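# Pass a ball through gutters into a roofed box

## Task

Get the ball out of the gutter it starts in and into the box next to a different arm. The box has a roof and one open side. Moving, raising, rotating or tilting the box beyond a small amount is a failure. You may tip the ball from one gutter into another and then into the box. If the ball drops noticeably below table height while no robot is holding it, that is a failure. A gutter only holds the ball while its open end is higher; if its handle is held vertical, the ball rolls out. Arm bases in metres, with facing in degrees counter-clockwise from +x: arm1 at x=-1.71 y=+0.55 z=+0.92 facing -13; arm2 at x=+0.00 y=+0.09 z=+0.92 facing -88; arm3 at x=+1.71 y=+0.30 z=+0.94 facing -166. At the end, release everything and move the arms away; the ball must rest in the box without any robot holding it there. Knocking or placing anything outside the work area is a failure.

## Robot and tools

Robots: three identical i2rt Big YAM arms named arm1, arm2 and arm3. Each has six revolute joints, a two-finger gripper and a wrist camera (arm1_cam_wrist, arm2_cam_wrist, arm3_cam_wrist). Room cameras: cam_end_1, cam_end_2, cam_gap_1, cam_gap_2, cam_side, cam_top. Reach is roughly 1.0 m from the joint-1 axis. A loose object may occasionally get a short nudge from outside.

Frame: one shared scene frame, origin on the floor, +z up. The hand point lies midway between the fingertips; its z axis runs along the fingers and the fingers open and close along its y axis. Base positions and headings are listed in the task.

Joints (all absolute targets, radians except the gripper, with the tolerance counted as reached):
- joint1_rad -2.879 to 2.879, ±0.045: yaws the whole arm about its base; positive is counter-clockwise seen from above; 0 means the arm extends along its base heading.
- joint2_rad 0 to 3.141, ±0.14: shoulder; 0 has the upper arm pointing back and about level, increasing values raise it and then bring it forward.
- joint3_rad 0 to 3.019, ±0.09: elbow; 0 is fully folded, larger values open it.
- joint4_rad -1.692 to 1.57, ±0.055: hand pitch; positive tilts the fingers up.
- joint5_rad -1.57 to 1.57, ±0.03: hand sideways swing; positive goes to the arm's right.
- joint6_rad -2.094 to 2.094, ±0.035: hand roll; positive is clockwise viewed from behind the hand.
- gripper_m 0 to 0.093 metres, ±0.003: fingertip gap (absolute). Each pad squeezes with about 50 to 62 N at most, less on some grippers.
With joints 1 and 6 at zero and the hand level and forward, the wrist camera sits above the hand looking toward the fingertips.

Tools:
- execute_actions: arguments "actions" (a list holding one action object, or empty) and optional "cameras" (list of camera names, or "all"; omitted or null means all; [] means none; an unknown name rejects the call). An action object has keys arm1/arm2/arm3, each with a "joints" object mapping joint names to absolute target values as above. Example: {"arm1": {"joints": {"gripper_m": 0.05}}, "arm2": {"joints": {"joint1_rad": 0.3}}}. Every commanded motion starts at the same moment; they may finish at different times. Joints move at unequal speeds, so the hand can sweep a wide curve between postures. An unknown key or an out-of-range number rejects the whole call and nothing moves. A joint or arm you omit may keep driving toward its previous target. An empty list just returns state and pictures. The result gives each robot's state (joint_positions, joint_status, on_its_own) plus one picture per requested camera; the "pictures" line lists their order.
- wait: "seconds" from 0 to 10. Commands nothing; returns the same as an empty action.
- zoom_image: "camera" and "region" [x0, y0, x1, y1] in pixels of that camera's most recent full image, origin at top-left, at most 504 by 504 pixels. Wrist images are 504x504, room images 896x504.
- finished_scene: "scene" is the current scene's number. It ends the scene irreversibly after the last command is held, and reports success. Replying without any tool call ends everything.

Reading joint_status: "off_target" means the joint stopped short and may still be pushing. After "contact_stop" or "time_out" the joint normally holds where it stopped; a timed-out joint may instead keep a target (or one capped at 0.375, 0.375, 0.113, 0.225, 0.075, 0.3 rad from its position for joints 1-6) and keep pushing, shown under on_its_own, and will finish the move by itself if the obstruction goes away. To relieve such pushing, command the joint's reported position. "joint command not followed" (often with a "cause:" line) means a safety check refused that arm's joint targets, while any gripper target still runs; the refused joints show "not_followed" and may be retried with later actions until you send acceptable targets. on_its_own lists what the call did not command; "held at" there is the target, not the actual position. A very small change from the current position may produce no motion. A joint carrying a load sags. If any result reports a stop, later motion, wait and finish calls in that same reply are skipped.

Safety: the arms do not stop on contact and can push hard. Two robots pressing hard on each other fails the task at once; a hard collision may too. No state line reports robot-robot contact, and the self/inter-arm check can react late and ignores fingers, gripper housings and wrist cameras, so keep clearances. Objects touching robots are fine. Arms do not wait for one another. Sustained pushing or holding loads heats motors: a MOTOR HOT warning appears from 85 °C; at 100 °C that arm's motors and gripper go limp (OVER-TEMPERATURE FAULT) and it falls, after which unmet keys read "limit_stop_at_motor_heat" and should be re-sent. Heat partly carries into the next scene. Avoid dropping or slamming the ball, hard pushes, moving the box, and letting the ball fall below table height. Pour gently by tilting a gutter so its open end goes down, and finish with grippers open and arms withdrawn.

Each tool is called after "Emit:" in YAML: its name, and indented under it one key for each argument.

## Session

I'll start by looking at the scene.

Emit:
execute_actions:
  actions: []

Scene clock: 0.00 s.
arm1.joint_positions: joint1_rad=-0.441 joint2_rad=+0.288 joint3_rad=+1.404 joint4_rad=-1.318 joint5_rad=+0.157 joint6_rad=+0.621 gripper_m=+0.095
arm1.joint_status: not commanded
arm1.hand: x=-1.6732 y=+0.4737 z=+1.5147 quat_wxyz=(-0.631, -0.508, -0.582, +0.073) (m; scene frame)
arm2.joint_positions: joint1_rad=-0.867 joint2_rad=+0.606 joint3_rad=+1.356 joint4_rad=-1.162 joint5_rad=-0.057 joint6_rad=+0.017 gripper_m=+0.094
arm2.joint_status: not commanded
arm2.hand: x=-0.1837 y=-0.0909 z=+1.4837 quat_wxyz=(-0.228, -0.777, -0.311, +0.497) (m; scene frame)
arm3.joint_positions: joint1_rad=+0.291 joint2_rad=+0.582 joint3_rad=+1.649 joint4_rad=-1.508 joint5_rad=-0.196 joint6_rad=+0.310 gripper_m=+0.095
arm3.joint_status: not commanded
arm3.hand: x=+1.6005 y=+0.1958 z=+1.5655 quat_wxyz=(-0.292, -0.832, -0.144, +0.450) (m; scene frame)
pictures: arm1_cam_wrist, arm2_cam_wrist, arm3_cam_wrist, cam_end_1, cam_end_2, cam_gap_1, cam_gap_2, cam_side, cam_top
Images, in order (width x height): arm1_cam_wrist 504x504, arm2_cam_wrist 504x504, arm3_cam_wrist 504x504, cam_end_1 896x504, cam_end_2 896x504, cam_gap_1 896x504, cam_gap_2 896x504, cam_side 896x504, cam_top 896x504.

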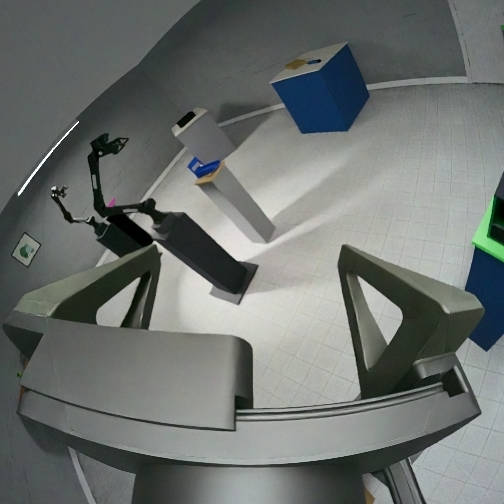

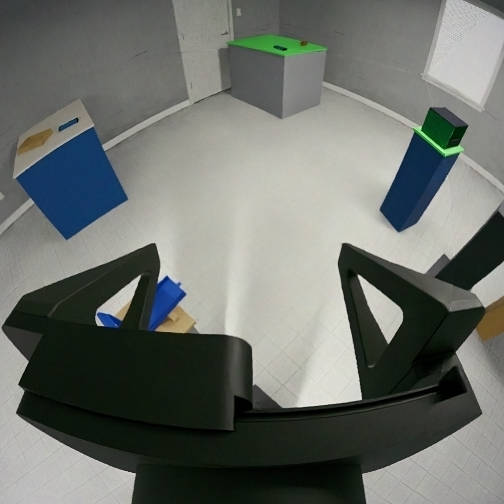

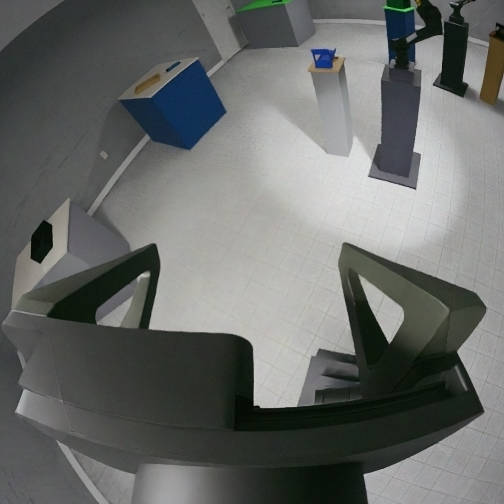

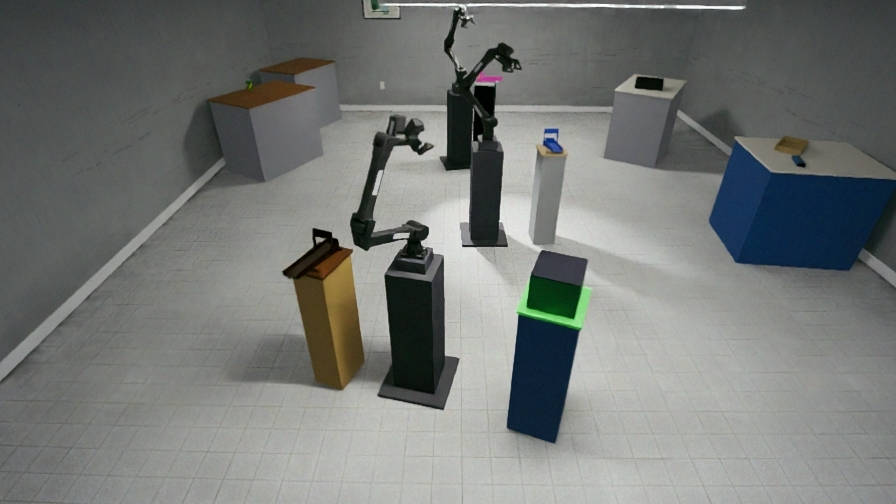

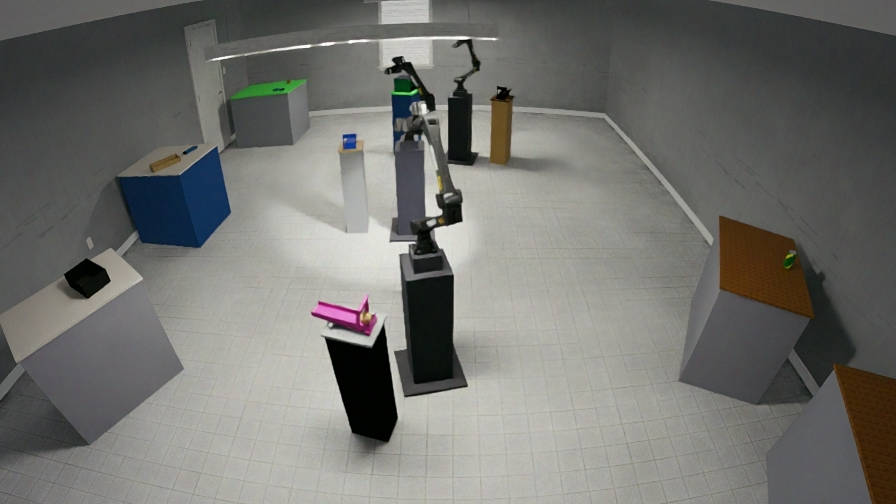

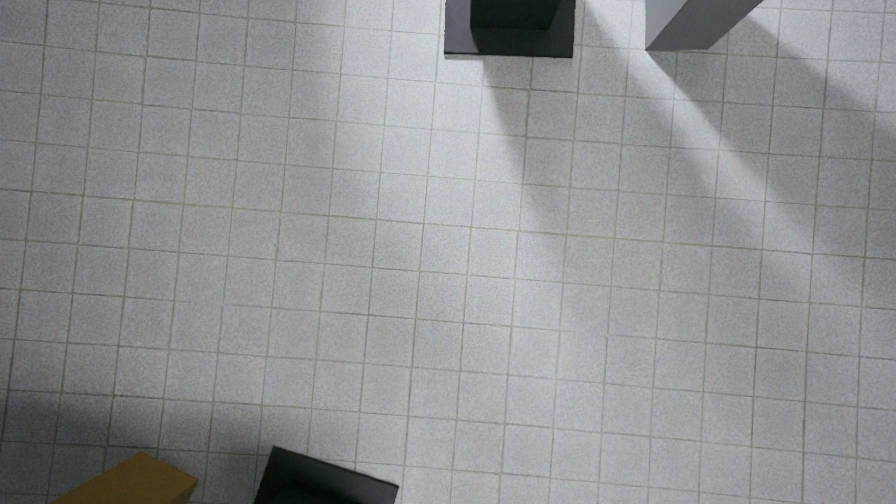

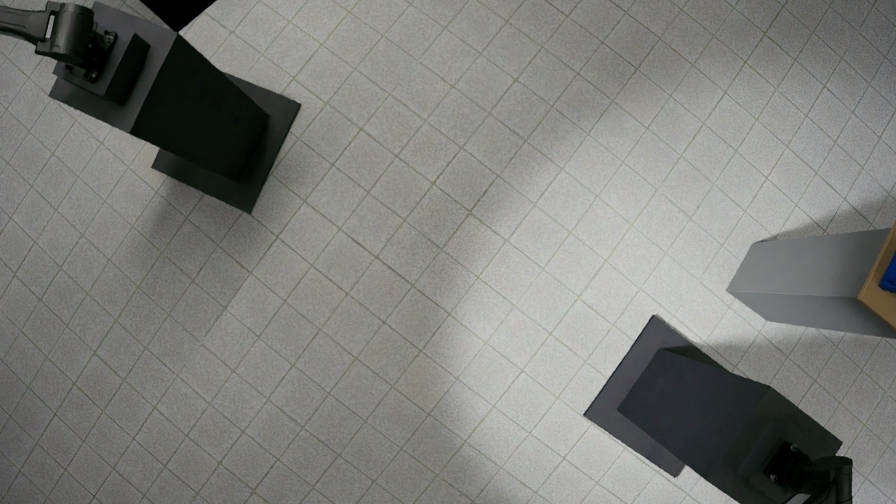

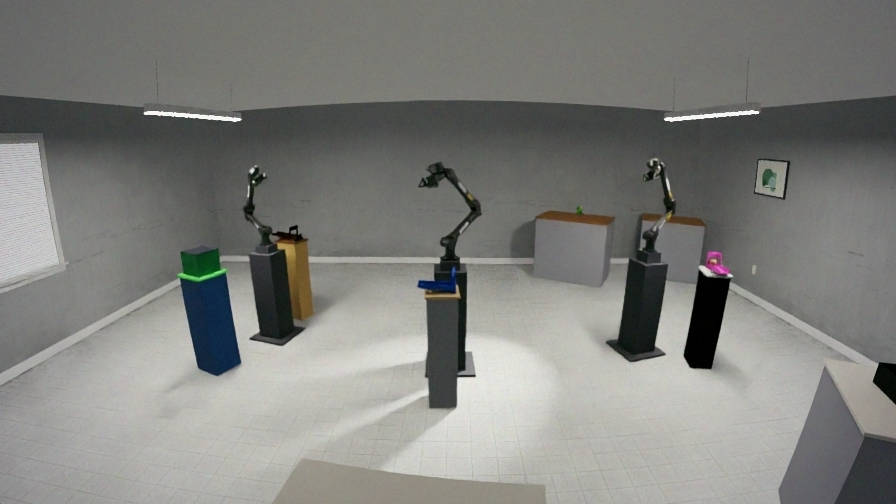

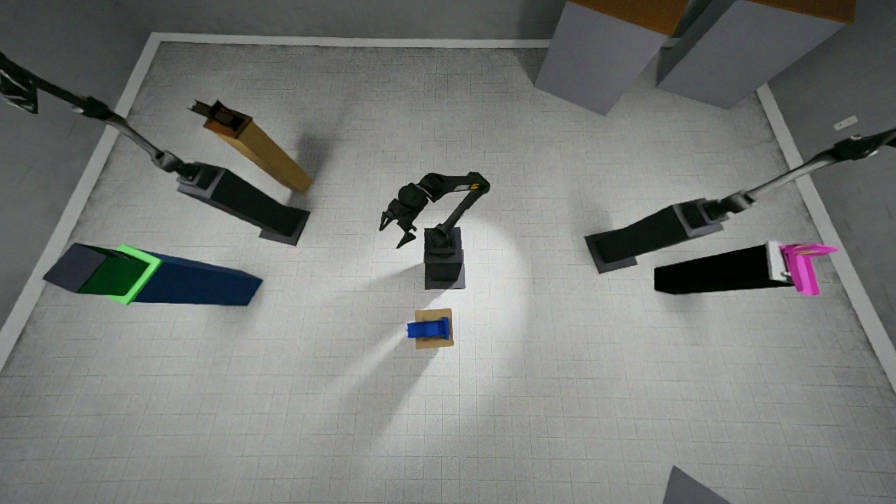

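Emit:
zoom_image:
  camera: "cam_end_2"
  region: [290, 270, 410, 360]

Emit:
zoom_image:
  camera: "cam_end_1"
  region: [260, 210, 620, 350]

Emit:
zoom_image:
  camera: "cam_side"
  region: [400, 250, 490, 310]

Emit:
zoom_image:
  camera: "cam_top"
  region: [390, 290, 480, 360]

Region (290, 270, 410, 360) of cam_end_2's 896x504 image, scaled by 4.200, with more detail than that image has; it fills the top 378 rows of this view, and the rest is white.

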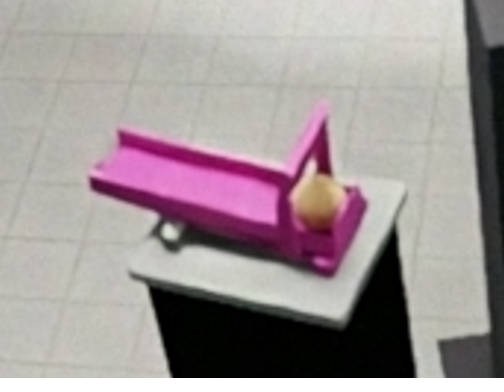

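Region (260, 210, 620, 350) of cam_end_1's 896x504 image, scaled by 1.400, with more detail than that image has.

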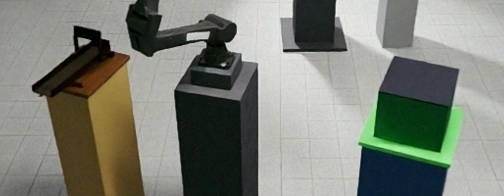

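Region (400, 250, 490, 310) of cam_side's 896x504 image, scaled by 5.600, with more detail than that image has.

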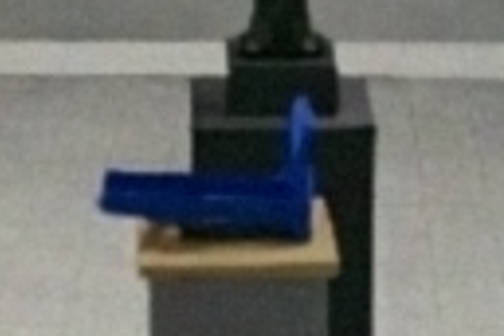

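Region (390, 290, 480, 360) of cam_top's 896x504 image, scaled by 5.600, with more detail than that image has.

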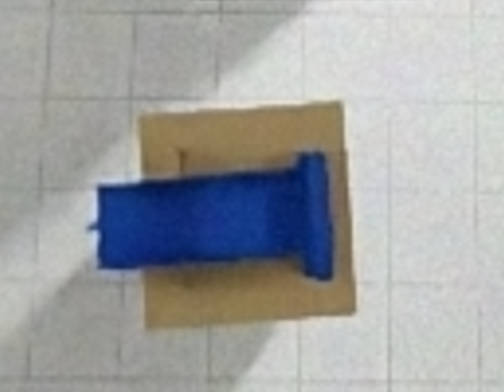

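Emit:
zoom_image:
  camera: "cam_top"
  region: [660, 180, 860, 310]

Emit:
zoom_image:
  camera: "cam_top"
  region: [30, 80, 330, 320]

Emit:
zoom_image:
  camera: "cam_side"
  region: [160, 210, 330, 300]

Emit:
zoom_image:
  camera: "arm2_cam_wrist"
  region: [390, 90, 490, 180]

Region (660, 180, 860, 310) of cam_top's 896x504 image, scaled by 2.520, with more detail than that image has; it fills the top 328 rows of this view, and the rest is white.

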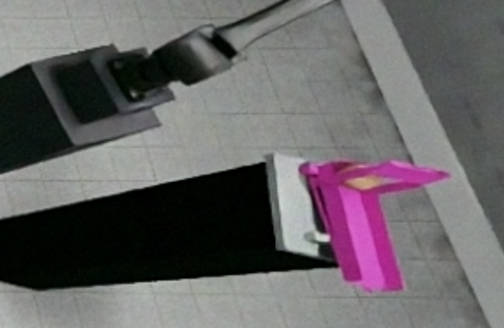

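Region (30, 80, 330, 320) of cam_top's 896x504 image, scaled by 1.680, with more detail than that image has; it fills the top 403 rows of this view, and the rest is white.

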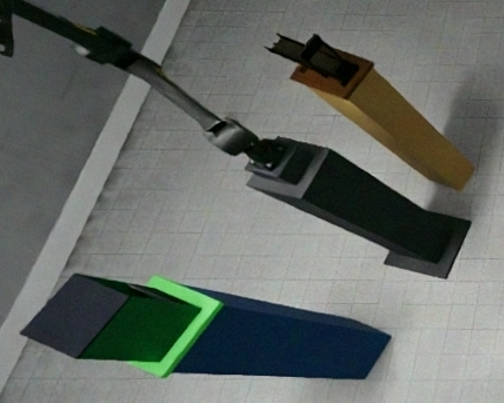

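Region (160, 210, 330, 300) of cam_side's 896x504 image, scaled by 2.965, with more detail than that image has; it fills the top 267 rows of this view, and the rest is white.

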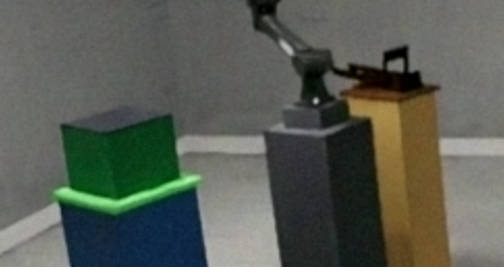

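Region (390, 90, 490, 180) of arm2_cam_wrist's 504x504 image, scaled by 5.040, with more detail than that image has; it fills the top 454 rows of this view, and the rest is white.

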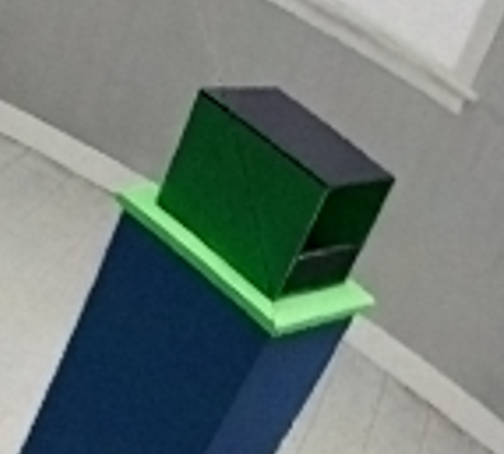

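Emit:
execute_actions:
  actions:
    - {"arm1":{"joints":{"joint1_rad":1.56,"joint2_rad":1.6,"joint3_rad":1.5,"joint4_rad":-1.4,"joint5_rad":0,"joint6_rad":0}},"arm2":{"joints":{"joint1_rad":-0.05,"joint2_rad":1.7,"joint3_rad":1.5,"joint4_rad":-1.3,"joint5_rad":0,"joint6_rad":0}},"arm3":{"joints":{"joint1_rad":2.4,"joint2_rad":1.8,"joint3_rad":1.8,"joint4_rad":-1.5,"joint5_rad":0,"joint6_rad":0}}}
  cameras: ["arm1_cam_wrist","arm2_cam_wrist","arm3_cam_wrist","cam_top","cam_side"]

Scene clock: 4.73 s.
arm1.joint_positions: joint1_rad=+1.562 joint2_rad=+1.602 joint3_rad=+1.498 joint4_rad=-1.388 joint5_rad=-0.001 joint6_rad=+0.013 gripper_m=+0.095
arm1.joint_status: all done
arm1.hand: x=-1.5974 y=+1.0364 z=+1.1437 quat_wxyz=(-0.037, +0.611, -0.790, -0.023) (m; scene frame)
arm2.joint_positions: joint1_rad=-0.039 joint2_rad=+1.693 joint3_rad=+1.489 joint4_rad=-1.292 joint5_rad=+0.000 joint6_rad=+0.008 gripper_m=+0.094
arm2.joint_status: all done
arm2.hand: x=-0.0001 y=-0.4408 z=+1.0973 quat_wxyz=(-0.030, -0.708, -0.705, +0.025) (m; scene frame)
arm3.joint_positions: joint1_rad=+2.406 joint2_rad=+1.808 joint3_rad=+1.790 joint4_rad=-1.492 joint5_rad=+0.000 joint6_rad=+0.005 gripper_m=+0.095
arm3.joint_status: all done
arm3.hand: x=+2.2173 y=+0.0254 z=+1.1736 quat_wxyz=(-0.033, -0.248, -0.968, +0.005) (m; scene frame)
pictures: arm1_cam_wrist, arm2_cam_wrist, arm3_cam_wrist, cam_side, cam_top
Images, in order (width x height): arm1_cam_wrist 504x504, arm2_cam_wrist 504x504, arm3_cam_wrist 504x504, cam_side 896x504, cam_top 896x504.

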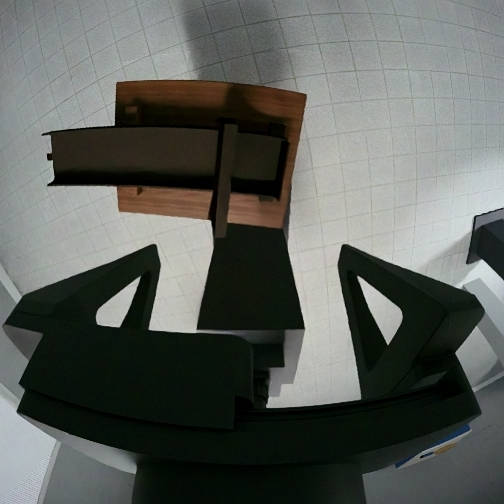

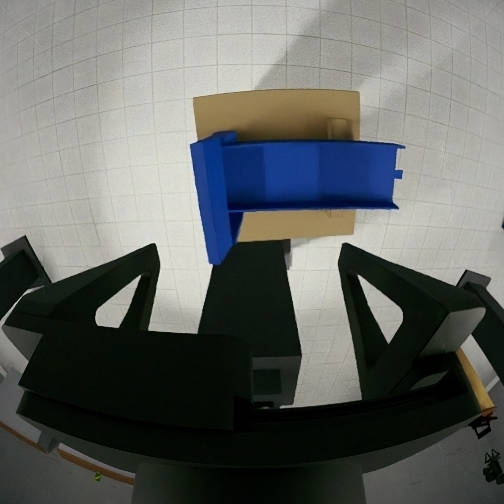

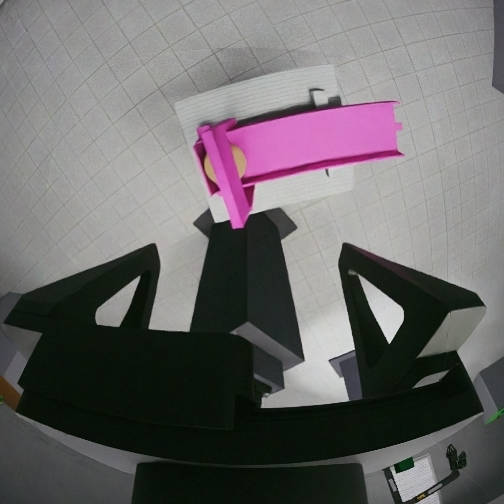

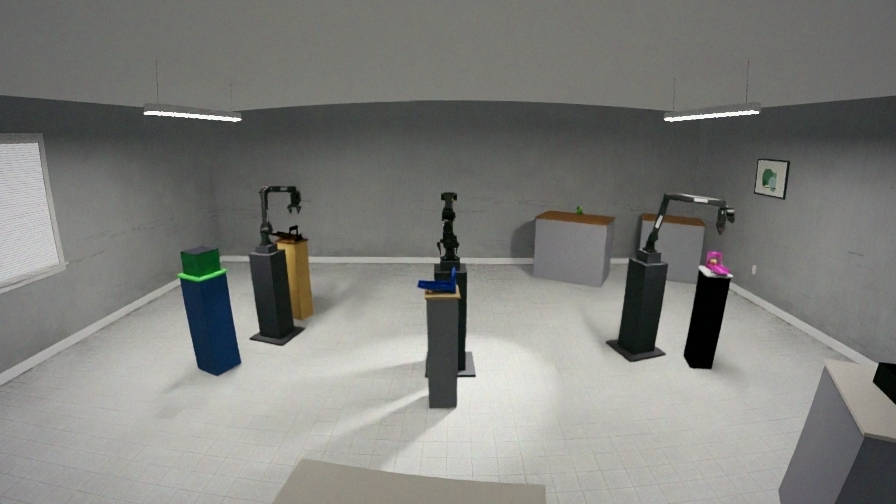

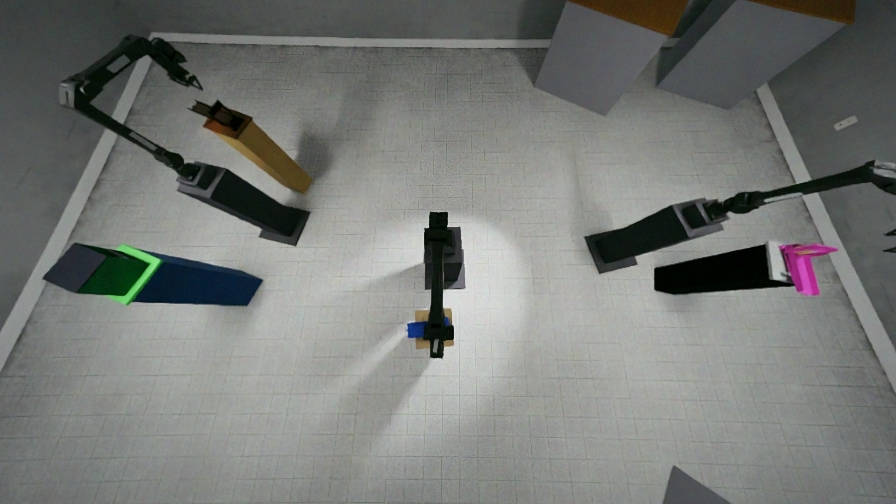

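Emit:
execute_actions:
  actions:
    - {"arm1":{"joints":{"joint4_rad":-0.5}},"arm2":{"joints":{"joint3_rad":2.1}},"arm3":{"joints":{"joint2_rad":1.2}}}
  cameras: []

Scene clock: 7.10 s.
arm1.joint_positions: joint1_rad=+1.562 joint2_rad=+1.602 joint3_rad=+1.498 joint4_rad=-0.519 joint5_rad=-0.001 joint6_rad=+0.013 gripper_m=+0.095
arm1.joint_status: all done
arm1.hand: x=-1.5554 y=+1.2110 z=+1.2468 quat_wxyz=(-0.363, +0.545, -0.701, -0.283) (m; scene frame)
arm2.joint_positions: joint1_rad=-0.039 joint2_rad=+1.694 joint3_rad=+2.056 joint4_rad=-1.299 joint5_rad=+0.000 joint6_rad=+0.008 gripper_m=+0.094
arm2.joint_status: all done
arm2.hand: x=-0.0014 y=-0.5510 z=+1.3569 quat_wxyz=(-0.225, -0.674, -0.669, +0.218) (m; scene frame)
arm3.joint_positions: joint1_rad=+2.406 joint2_rad=+1.207 joint3_rad=+1.790 joint4_rad=-1.494 joint5_rad=+0.000 joint6_rad=+0.005 gripper_m=+0.095
arm3.joint_status: all done
arm3.hand: x=+2.0803 y=+0.0979 z=+1.4669 quat_wxyz=(-0.317, -0.235, -0.915, +0.077) (m; scene frame)
pictures: none
No camera images: the call's "cameras" was empty. Leave "cameras" out to get every camera's image.

Emit:
zoom_image:
  camera: "arm3_cam_wrist"
  region: [160, 50, 420, 250]

Emit:
zoom_image:
  camera: "arm2_cam_wrist"
  region: [160, 70, 420, 280]

Emit:
zoom_image:
  camera: "arm1_cam_wrist"
  region: [30, 60, 320, 260]

Region (160, 50, 420, 250) of arm3_cam_wrist's 504x504 image, scaled by 1.938, with more detail than that image has; it fills the top 388 rows of this view, and the rest is white.

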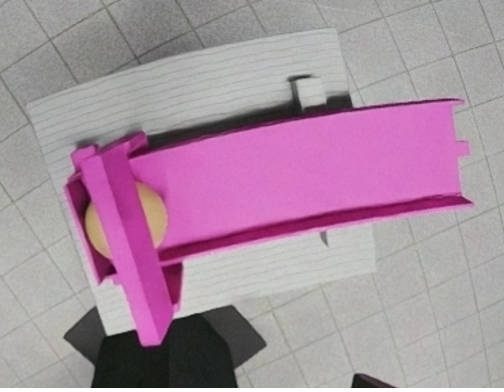

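Region (160, 70, 420, 280) of arm2_cam_wrist's 504x504 image, scaled by 1.938, with more detail than that image has; it fills the top 407 rows of this view, and the rest is white.

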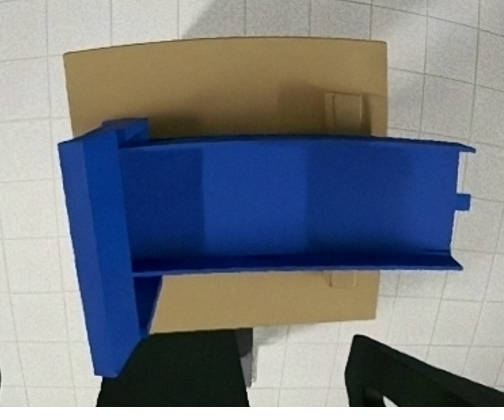

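Region (30, 60, 320, 260) of arm1_cam_wrist's 504x504 image, scaled by 1.738, with more detail than that image has; it fills the top 348 rows of this view, and the rest is white.

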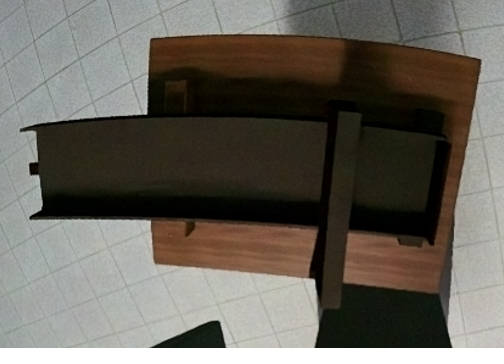

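Emit:
execute_actions:
  actions:
    - {"arm1":{"joints":{"joint1_rad":1.543,"joint2_rad":1.685,"joint3_rad":1.32,"joint4_rad":-1.21,"joint5_rad":-0.2,"joint6_rad":0.108,"gripper_m":0.07}},"arm2":{"joints":{"joint1_rad":0.118,"joint2_rad":1.734,"joint3_rad":1.36,"joint4_rad":-1.2,"joint5_rad":0.2,"joint6_rad":0.085,"gripper_m":0.07}},"arm3":{"joints":{"joint1_rad":2.542,"joint2_rad":1.83,"joint3_rad":1.49,"joint4_rad":-1.23,"joint5_rad":0.25,"joint6_rad":-0.104,"gripper_m":0.07}}}
  cameras: ["arm1_cam_wrist","arm2_cam_wrist","arm3_cam_wrist","cam_side","cam_end_2"]

Scene clock: 11.03 s.
arm1.joint_positions: joint1_rad=+1.554 joint2_rad=+1.687 joint3_rad=+1.319 joint4_rad=-1.198 joint5_rad=-0.198 joint6_rad=+0.093 gripper_m=+0.070
arm1.joint_status: all done
arm1.hand: x=-1.6271 y=+1.0345 z=+1.0401 quat_wxyz=(+0.055, +0.574, -0.814, -0.075) (m; scene frame)
arm2.joint_positions: joint1_rad=+0.126 joint2_rad=+1.736 joint3_rad=+1.360 joint4_rad=-1.203 joint5_rad=+0.196 joint6_rad=+0.076 gripper_m=+0.070
arm2.joint_status: all done
arm2.hand: x=+0.0498 y=-0.4160 z=+1.0317 quat_wxyz=(+0.060, -0.671, -0.736, +0.073) (m; scene frame)
arm3.joint_positions: joint1_rad=+2.546 joint2_rad=+1.828 joint3_rad=+1.469 joint4_rad=-1.234 joint5_rad=+0.246 joint6_rad=-0.097 gripper_m=+0.070
arm3.joint_status: all done
arm3.hand: x=+2.2015 y=+0.0724 z=+1.0479 quat_wxyz=(+0.035, -0.128, -0.984, +0.115) (m; scene frame)
pictures: arm1_cam_wrist, arm2_cam_wrist, arm3_cam_wrist, cam_end_2, cam_side
Images, in order (width x height): arm1_cam_wrist 504x504, arm2_cam_wrist 504x504, arm3_cam_wrist 504x504, cam_end_2 896x504, cam_side 896x504.

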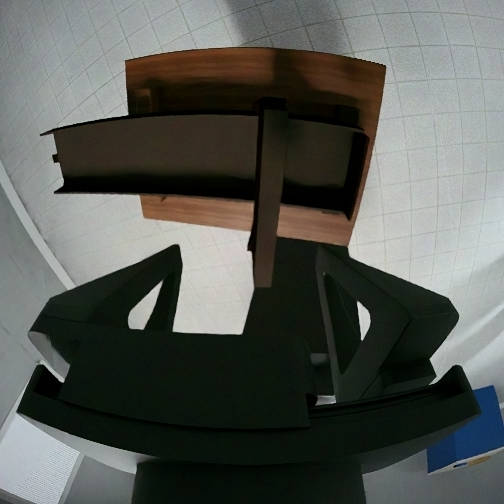

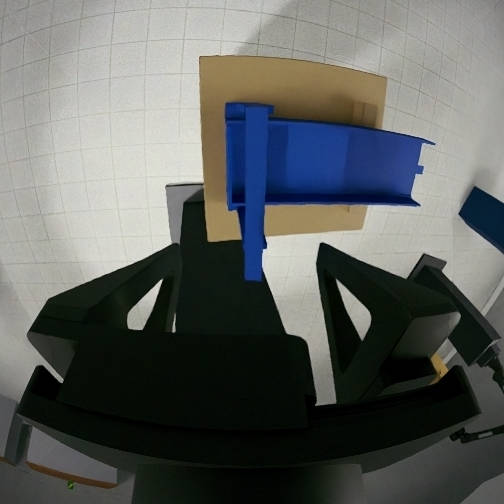

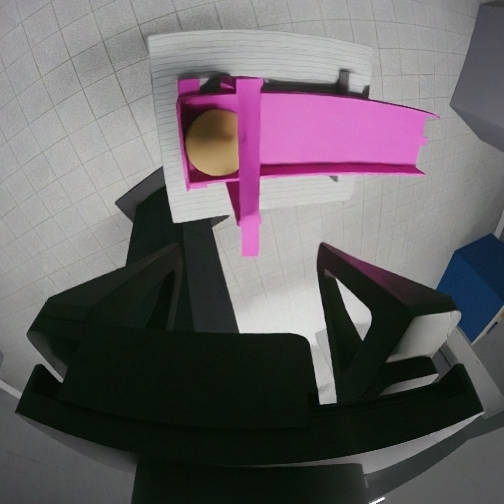

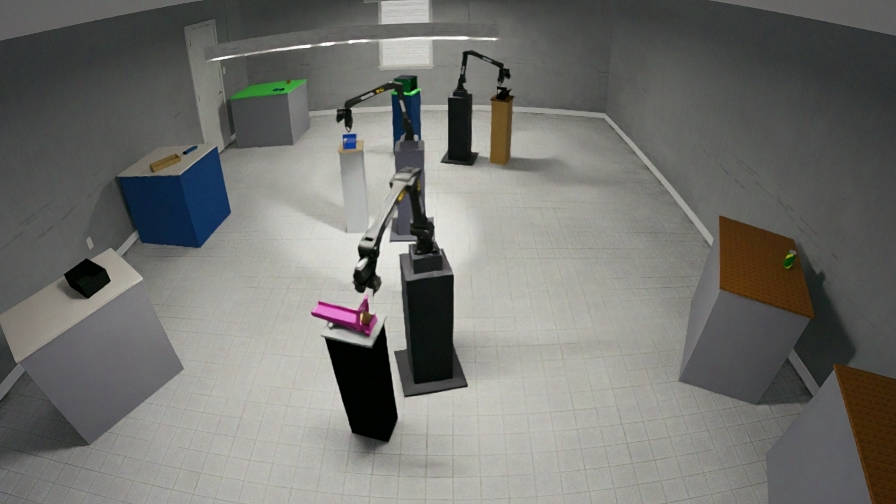

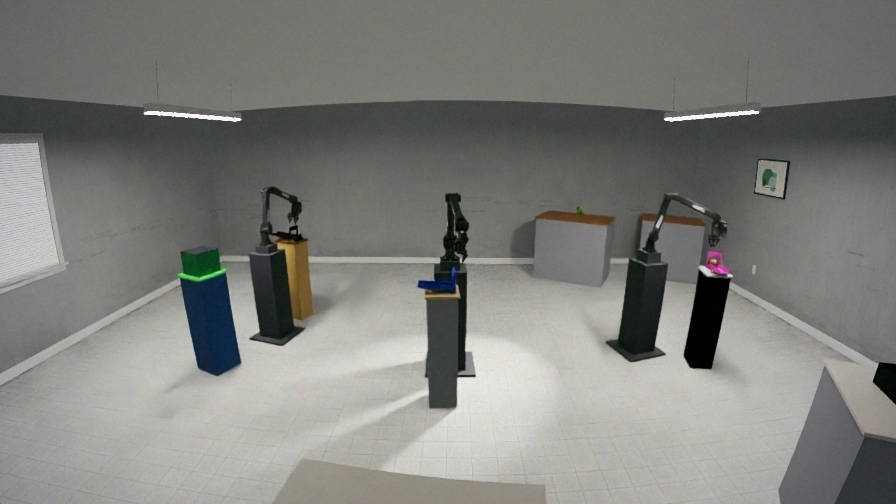

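Emit:
zoom_image:
  camera: "arm3_cam_wrist"
  region: [150, 50, 350, 280]

Emit:
zoom_image:
  camera: "arm2_cam_wrist"
  region: [170, 70, 370, 300]

Emit:
zoom_image:
  camera: "arm1_cam_wrist"
  region: [170, 70, 390, 300]

Emit:
zoom_image:
  camera: "cam_end_2"
  region: [300, 250, 410, 350]

Region (150, 50, 350, 280) of arm3_cam_wrist's 504x504 image, scaled by 2.191, with more detail than that image has; it fills the left 438 columns of this view, and the rest is white.

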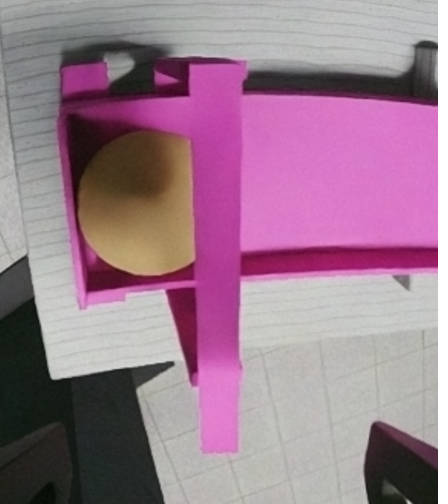

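Region (170, 70, 370, 300) of arm2_cam_wrist's 504x504 image, scaled by 2.191, with more detail than that image has; it fills the left 438 columns of this view, and the rest is white.

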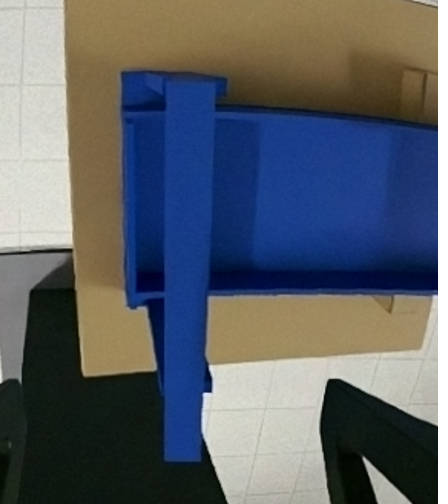

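Region (170, 70, 390, 300) of arm1_cam_wrist's 504x504 image, scaled by 2.191, with more detail than that image has; it fills the left 482 columns of this view, and the rest is white.

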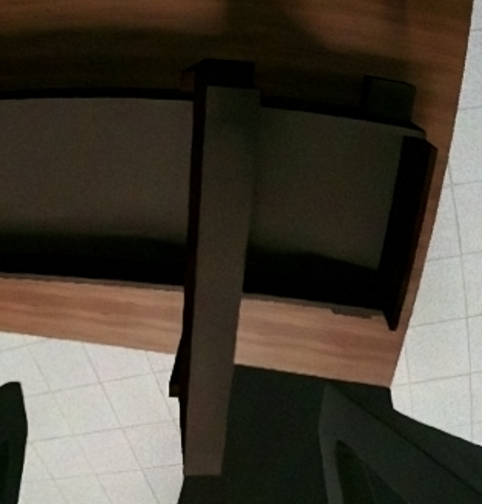

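Region (300, 250, 410, 350) of cam_end_2's 896x504 image, scaled by 4.582, with more detail than that image has; it fills the top 458 rows of this view, and the rest is white.

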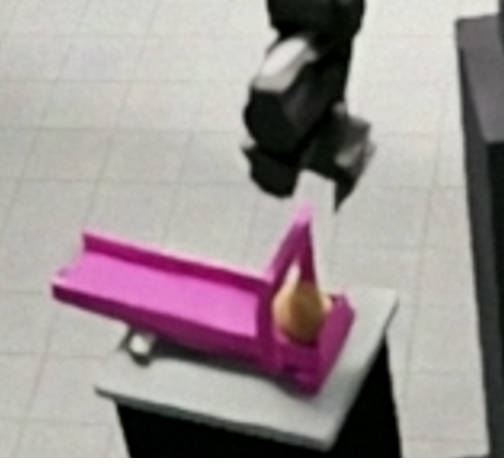

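Emit:
execute_actions:
  actions:
    - {"arm1":{"joints":{"joint1_rad":1.53,"joint2_rad":1.765,"joint3_rad":1.247,"joint4_rad":-1.03,"joint5_rad":-0.252,"joint6_rad":0.125}},"arm2":{"joints":{"joint1_rad":0.10,"joint2_rad":1.826,"joint3_rad":1.307,"joint4_rad":-1.062,"joint5_rad":0.253,"joint6_rad":0.05}},"arm3":{"joints":{"joint1_rad":2.51,"joint2_rad":1.928,"joint3_rad":1.425,"joint4_rad":-1.026,"joint5_rad":0.25,"joint6_rad":-0.133}}}
  cameras: ["arm1_cam_wrist","arm2_cam_wrist","arm3_cam_wrist","cam_end_2"]

Scene clock: 21.27 s.
arm1.joint_positions: joint1_rad=+1.541 joint2_rad=+1.763 joint3_rad=+1.257 joint4_rad=-1.043 joint5_rad=-0.249 joint6_rad=+0.110 gripper_m=+0.070
arm1.joint_status: all done
arm1.hand: x=-1.6259 y=+1.0448 z=+0.9849 quat_wxyz=(+0.066, +0.561, -0.819, -0.100) (m; scene frame)
arm2.joint_positions: joint1_rad=+0.108 joint2_rad=+1.820 joint3_rad=+1.307 joint4_rad=-1.072 joint5_rad=+0.249 joint6_rad=+0.059 gripper_m=+0.070
arm2.joint_status: all done
arm2.hand: x=+0.0335 y=-0.4244 z=+0.9745 quat_wxyz=(+0.080, -0.669, -0.733, +0.091) (m; scene frame)
arm3.joint_positions: joint1_rad=+2.509 joint2_rad=+1.932 joint3_rad=+1.427 joint4_rad=-1.035 joint5_rad=+0.247 joint6_rad=-0.126 gripper_m=+0.070
arm3.joint_status: all done
arm3.hand: x=+2.2162 y=+0.0448 z=+0.9789 quat_wxyz=(+0.013, -0.135, -0.983, +0.121) (m; scene frame)
pictures: arm1_cam_wrist, arm2_cam_wrist, arm3_cam_wrist, cam_end_2
Images, in order (width x height): arm1_cam_wrist 504x504, arm2_cam_wrist 504x504, arm3_cam_wrist 504x504, cam_end_2 896x504.

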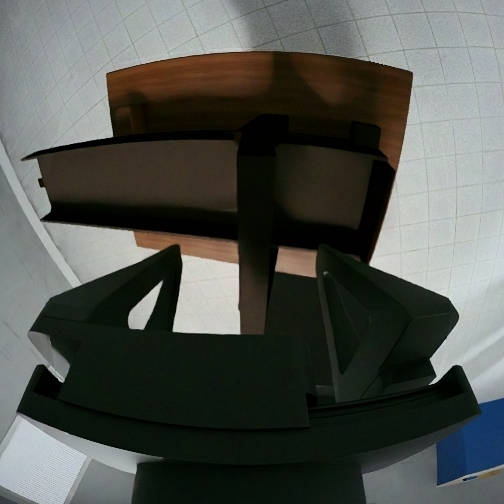

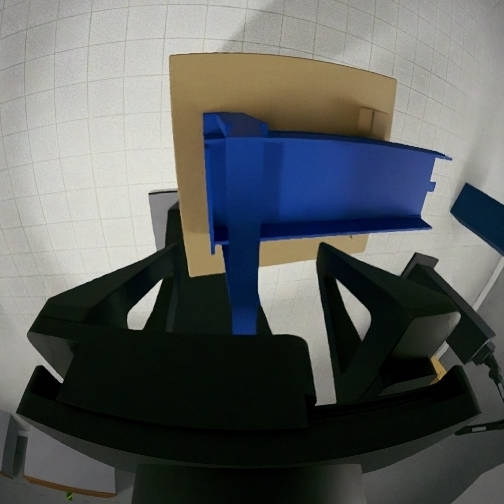

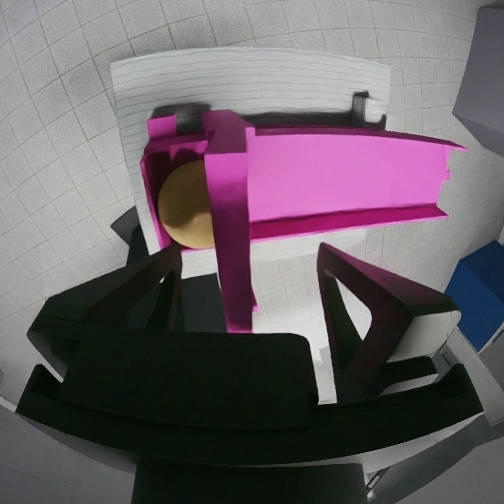

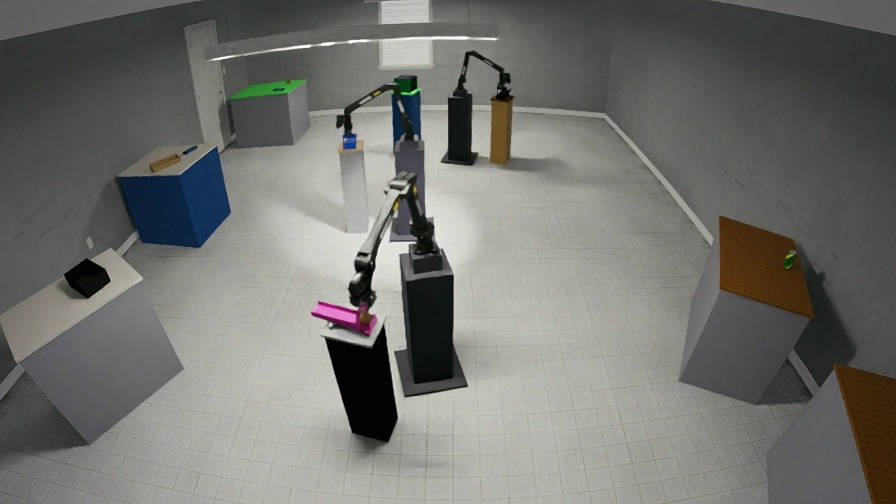

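Emit:
execute_actions:
  actions:
    - {"arm1":{"joints":{"joint3_rad":1.23,"gripper_m":0.045}},"arm2":{"joints":{"joint2_rad":1.838,"gripper_m":0.045}},"arm3":{"joints":{"joint1_rad":2.526,"joint3_rad":1.405,"gripper_m":0.05}}}
  cameras: ["arm1_cam_wrist","arm2_cam_wrist","arm3_cam_wrist"]

Scene clock: 22.07 s.
arm1.joint_positions: joint1_rad=+1.541 joint2_rad=+1.763 joint3_rad=+1.247 joint4_rad=-1.043 joint5_rad=-0.249 joint6_rad=+0.110 gripper_m=+0.045
arm1.joint_status: all done
arm1.hand: x=-1.6269 y=+1.0410 z=+0.9817 quat_wxyz=(+0.069, +0.561, -0.819, -0.097) (m; scene frame)
arm2.joint_positions: joint1_rad=+0.108 joint2_rad=+1.820 joint3_rad=+1.307 joint4_rad=-1.072 joint5_rad=+0.249 joint6_rad=+0.059 gripper_m=+0.045
arm2.joint_status: all done
arm2.hand: x=+0.0335 y=-0.4244 z=+0.9745 quat_wxyz=(+0.080, -0.669, -0.734, +0.091) (m; scene frame)
arm3.joint_positions: joint1_rad=+2.522 joint2_rad=+1.932 joint3_rad=+1.415 joint4_rad=-1.034 joint5_rad=+0.247 joint6_rad=-0.126 gripper_m=+0.050
arm3.joint_status: all done
arm3.hand: x=+2.2149 y=+0.0531 z=+0.9748 quat_wxyz=(+0.018, -0.128, -0.984, +0.120) (m; scene frame)
pictures: arm1_cam_wrist, arm2_cam_wrist, arm3_cam_wrist
Images, in order (width x height): arm1_cam_wrist 504x504, arm2_cam_wrist 504x504, arm3_cam_wrist 504x504.

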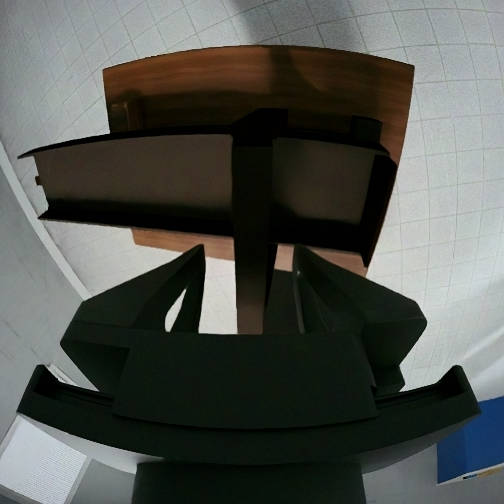

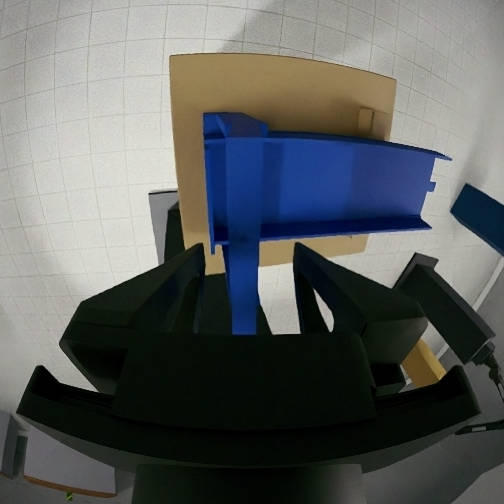

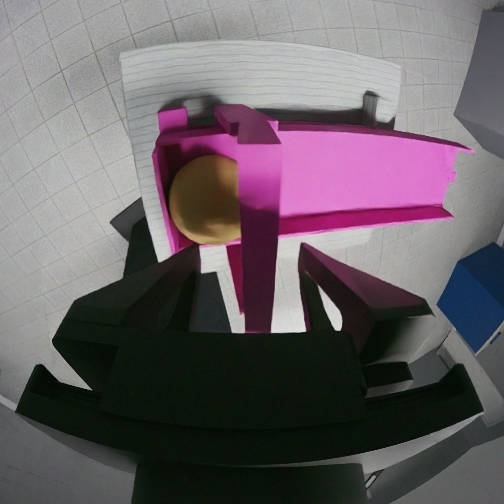

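Emit:
execute_actions:
  actions:
    - {"arm1":{"joints":{"gripper_m":0.0}},"arm2":{"joints":{"joint2_rad":1.855,"joint4_rad":-1.04}},"arm3":{"joints":{"gripper_m":0.0}}}
  cameras: ["arm1_cam_wrist","arm2_cam_wrist","arm3_cam_wrist"]

Scene clock: 22.80 s.
arm1.joint_positions: joint1_rad=+1.540 joint2_rad=+1.763 joint3_rad=+1.247 joint4_rad=-1.042 joint5_rad=-0.246 joint6_rad=+0.111 gripper_m=+0.012
arm1.joint_status: gripper_m off_target (ended at +0.012, target +0.000)
arm1.hand: x=-1.6262 y=+1.0410 z=+0.9815 quat_wxyz=(+0.068, +0.560, -0.820, -0.096) (m; scene frame)
arm2.joint_positions: joint1_rad=+0.108 joint2_rad=+1.828 joint3_rad=+1.307 joint4_rad=-1.050 joint5_rad=+0.249 joint6_rad=+0.059 gripper_m=+0.045
arm2.joint_status: all done
arm2.hand: x=+0.0342 y=-0.4288 z=+0.9708 quat_wxyz=(+0.075, -0.669, -0.733, +0.095) (m; scene frame)
arm3.joint_positions: joint1_rad=+2.522 joint2_rad=+1.932 joint3_rad=+1.415 joint4_rad=-1.034 joint5_rad=+0.246 joint6_rad=-0.129 gripper_m=+0.012
arm3.joint_status: gripper_m off_target (ended at +0.012, target +0.000)
arm3.hand: x=+2.2153 y=+0.0537 z=+0.9750 quat_wxyz=(+0.017, -0.126, -0.985, +0.120) (m; scene frame)
pictures: arm1_cam_wrist, arm2_cam_wrist, arm3_cam_wrist
Images, in order (width x height): arm1_cam_wrist 504x504, arm2_cam_wrist 504x504, arm3_cam_wrist 504x504.

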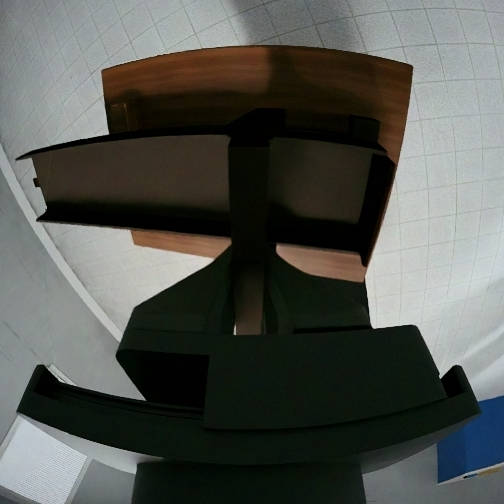

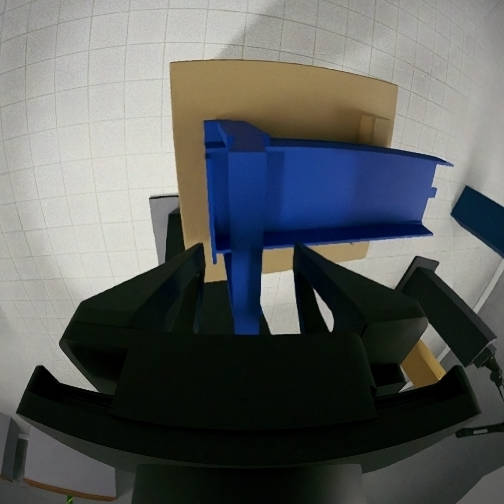

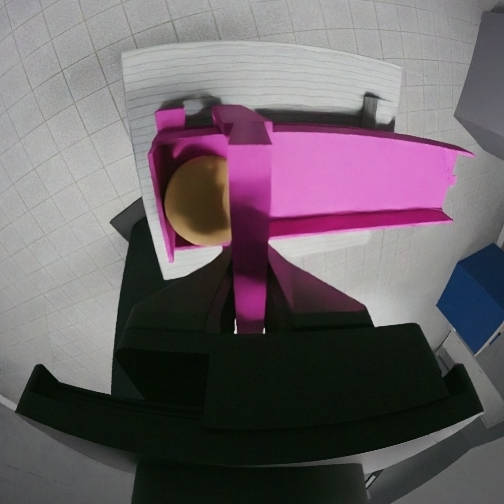

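Emit:
execute_actions:
  actions:
    - {"arm1":{"joints":{"joint2_rad":1.70,"joint3_rad":1.30,"joint4_rad":-1.16}},"arm2":{"joints":{"joint2_rad":1.83,"gripper_m":0.0}},"arm3":{"joints":{"joint2_rad":1.87,"joint3_rad":1.46,"joint4_rad":-1.135,"joint5_rad":0.28}}}
  cameras: ["arm2_cam_wrist","arm3_cam_wrist","cam_end_2"]

Scene clock: 23.83 s.
arm1.joint_positions: joint1_rad=+1.540 joint2_rad=+1.704 joint3_rad=+1.247 joint4_rad=-1.148 joint5_rad=-0.246 joint6_rad=+0.112 gripper_m=+0.012
arm1.joint_status: all done
arm1.hand: x=-1.6323 y=+1.0194 z=+1.0090 quat_wxyz=(+0.086, +0.557, -0.822, -0.081) (m; scene frame)
arm2.joint_positions: joint1_rad=+0.108 joint2_rad=+1.828 joint3_rad=+1.307 joint4_rad=-1.050 joint5_rad=+0.251 joint6_rad=+0.058 gripper_m=+0.011
arm2.joint_status: gripper_m off_target (ended at +0.011, target +0.000); the others done
arm2.hand: x=+0.0340 y=-0.4290 z=+0.9708 quat_wxyz=(+0.075, -0.669, -0.733, +0.096) (m; scene frame)
arm3.joint_positions: joint1_rad=+2.523 joint2_rad=+1.888 joint3_rad=+1.415 joint4_rad=-1.127 joint5_rad=+0.272 joint6_rad=-0.129 gripper_m=+0.012
arm3.joint_status: all done
arm3.hand: x=+2.1962 y=+0.0567 z=+0.9989 quat_wxyz=(+0.045, -0.123, -0.983, +0.126) (m; scene frame)
pictures: arm2_cam_wrist, arm3_cam_wrist, cam_end_2
Images, in order (width x height): arm2_cam_wrist 504x504, arm3_cam_wrist 504x504, cam_end_2 896x504.

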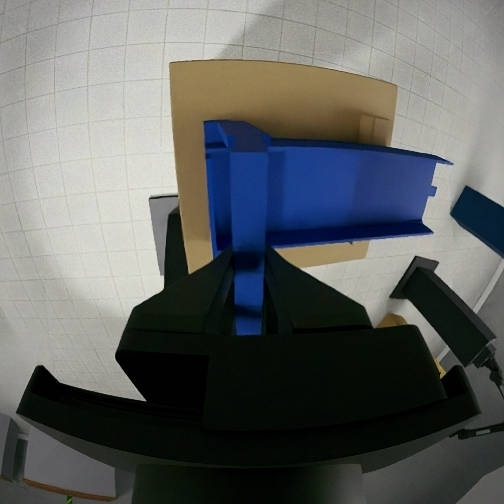

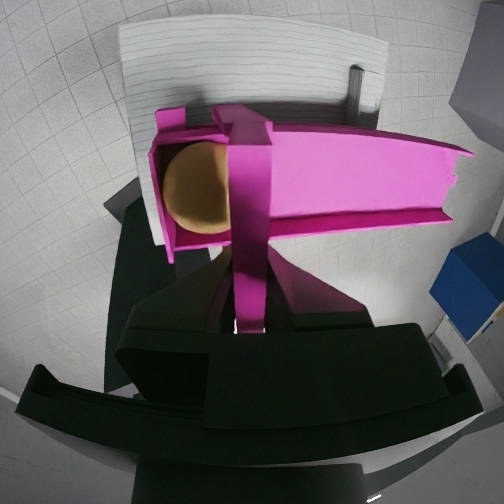

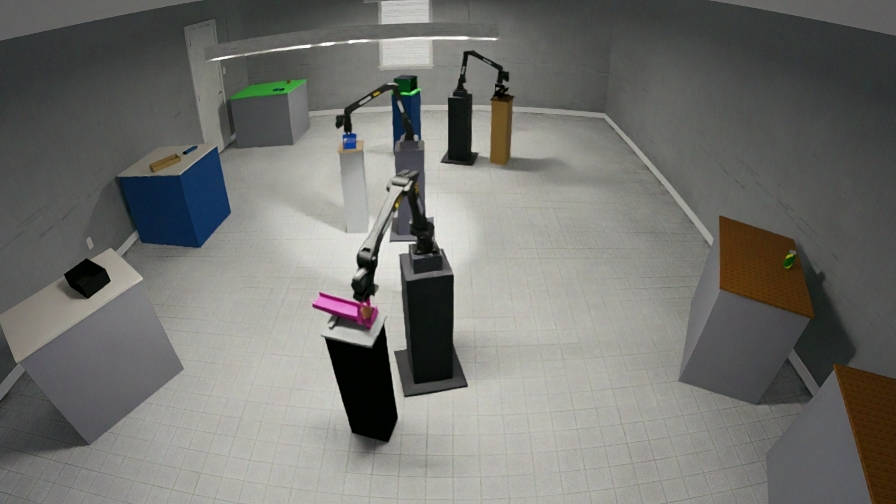

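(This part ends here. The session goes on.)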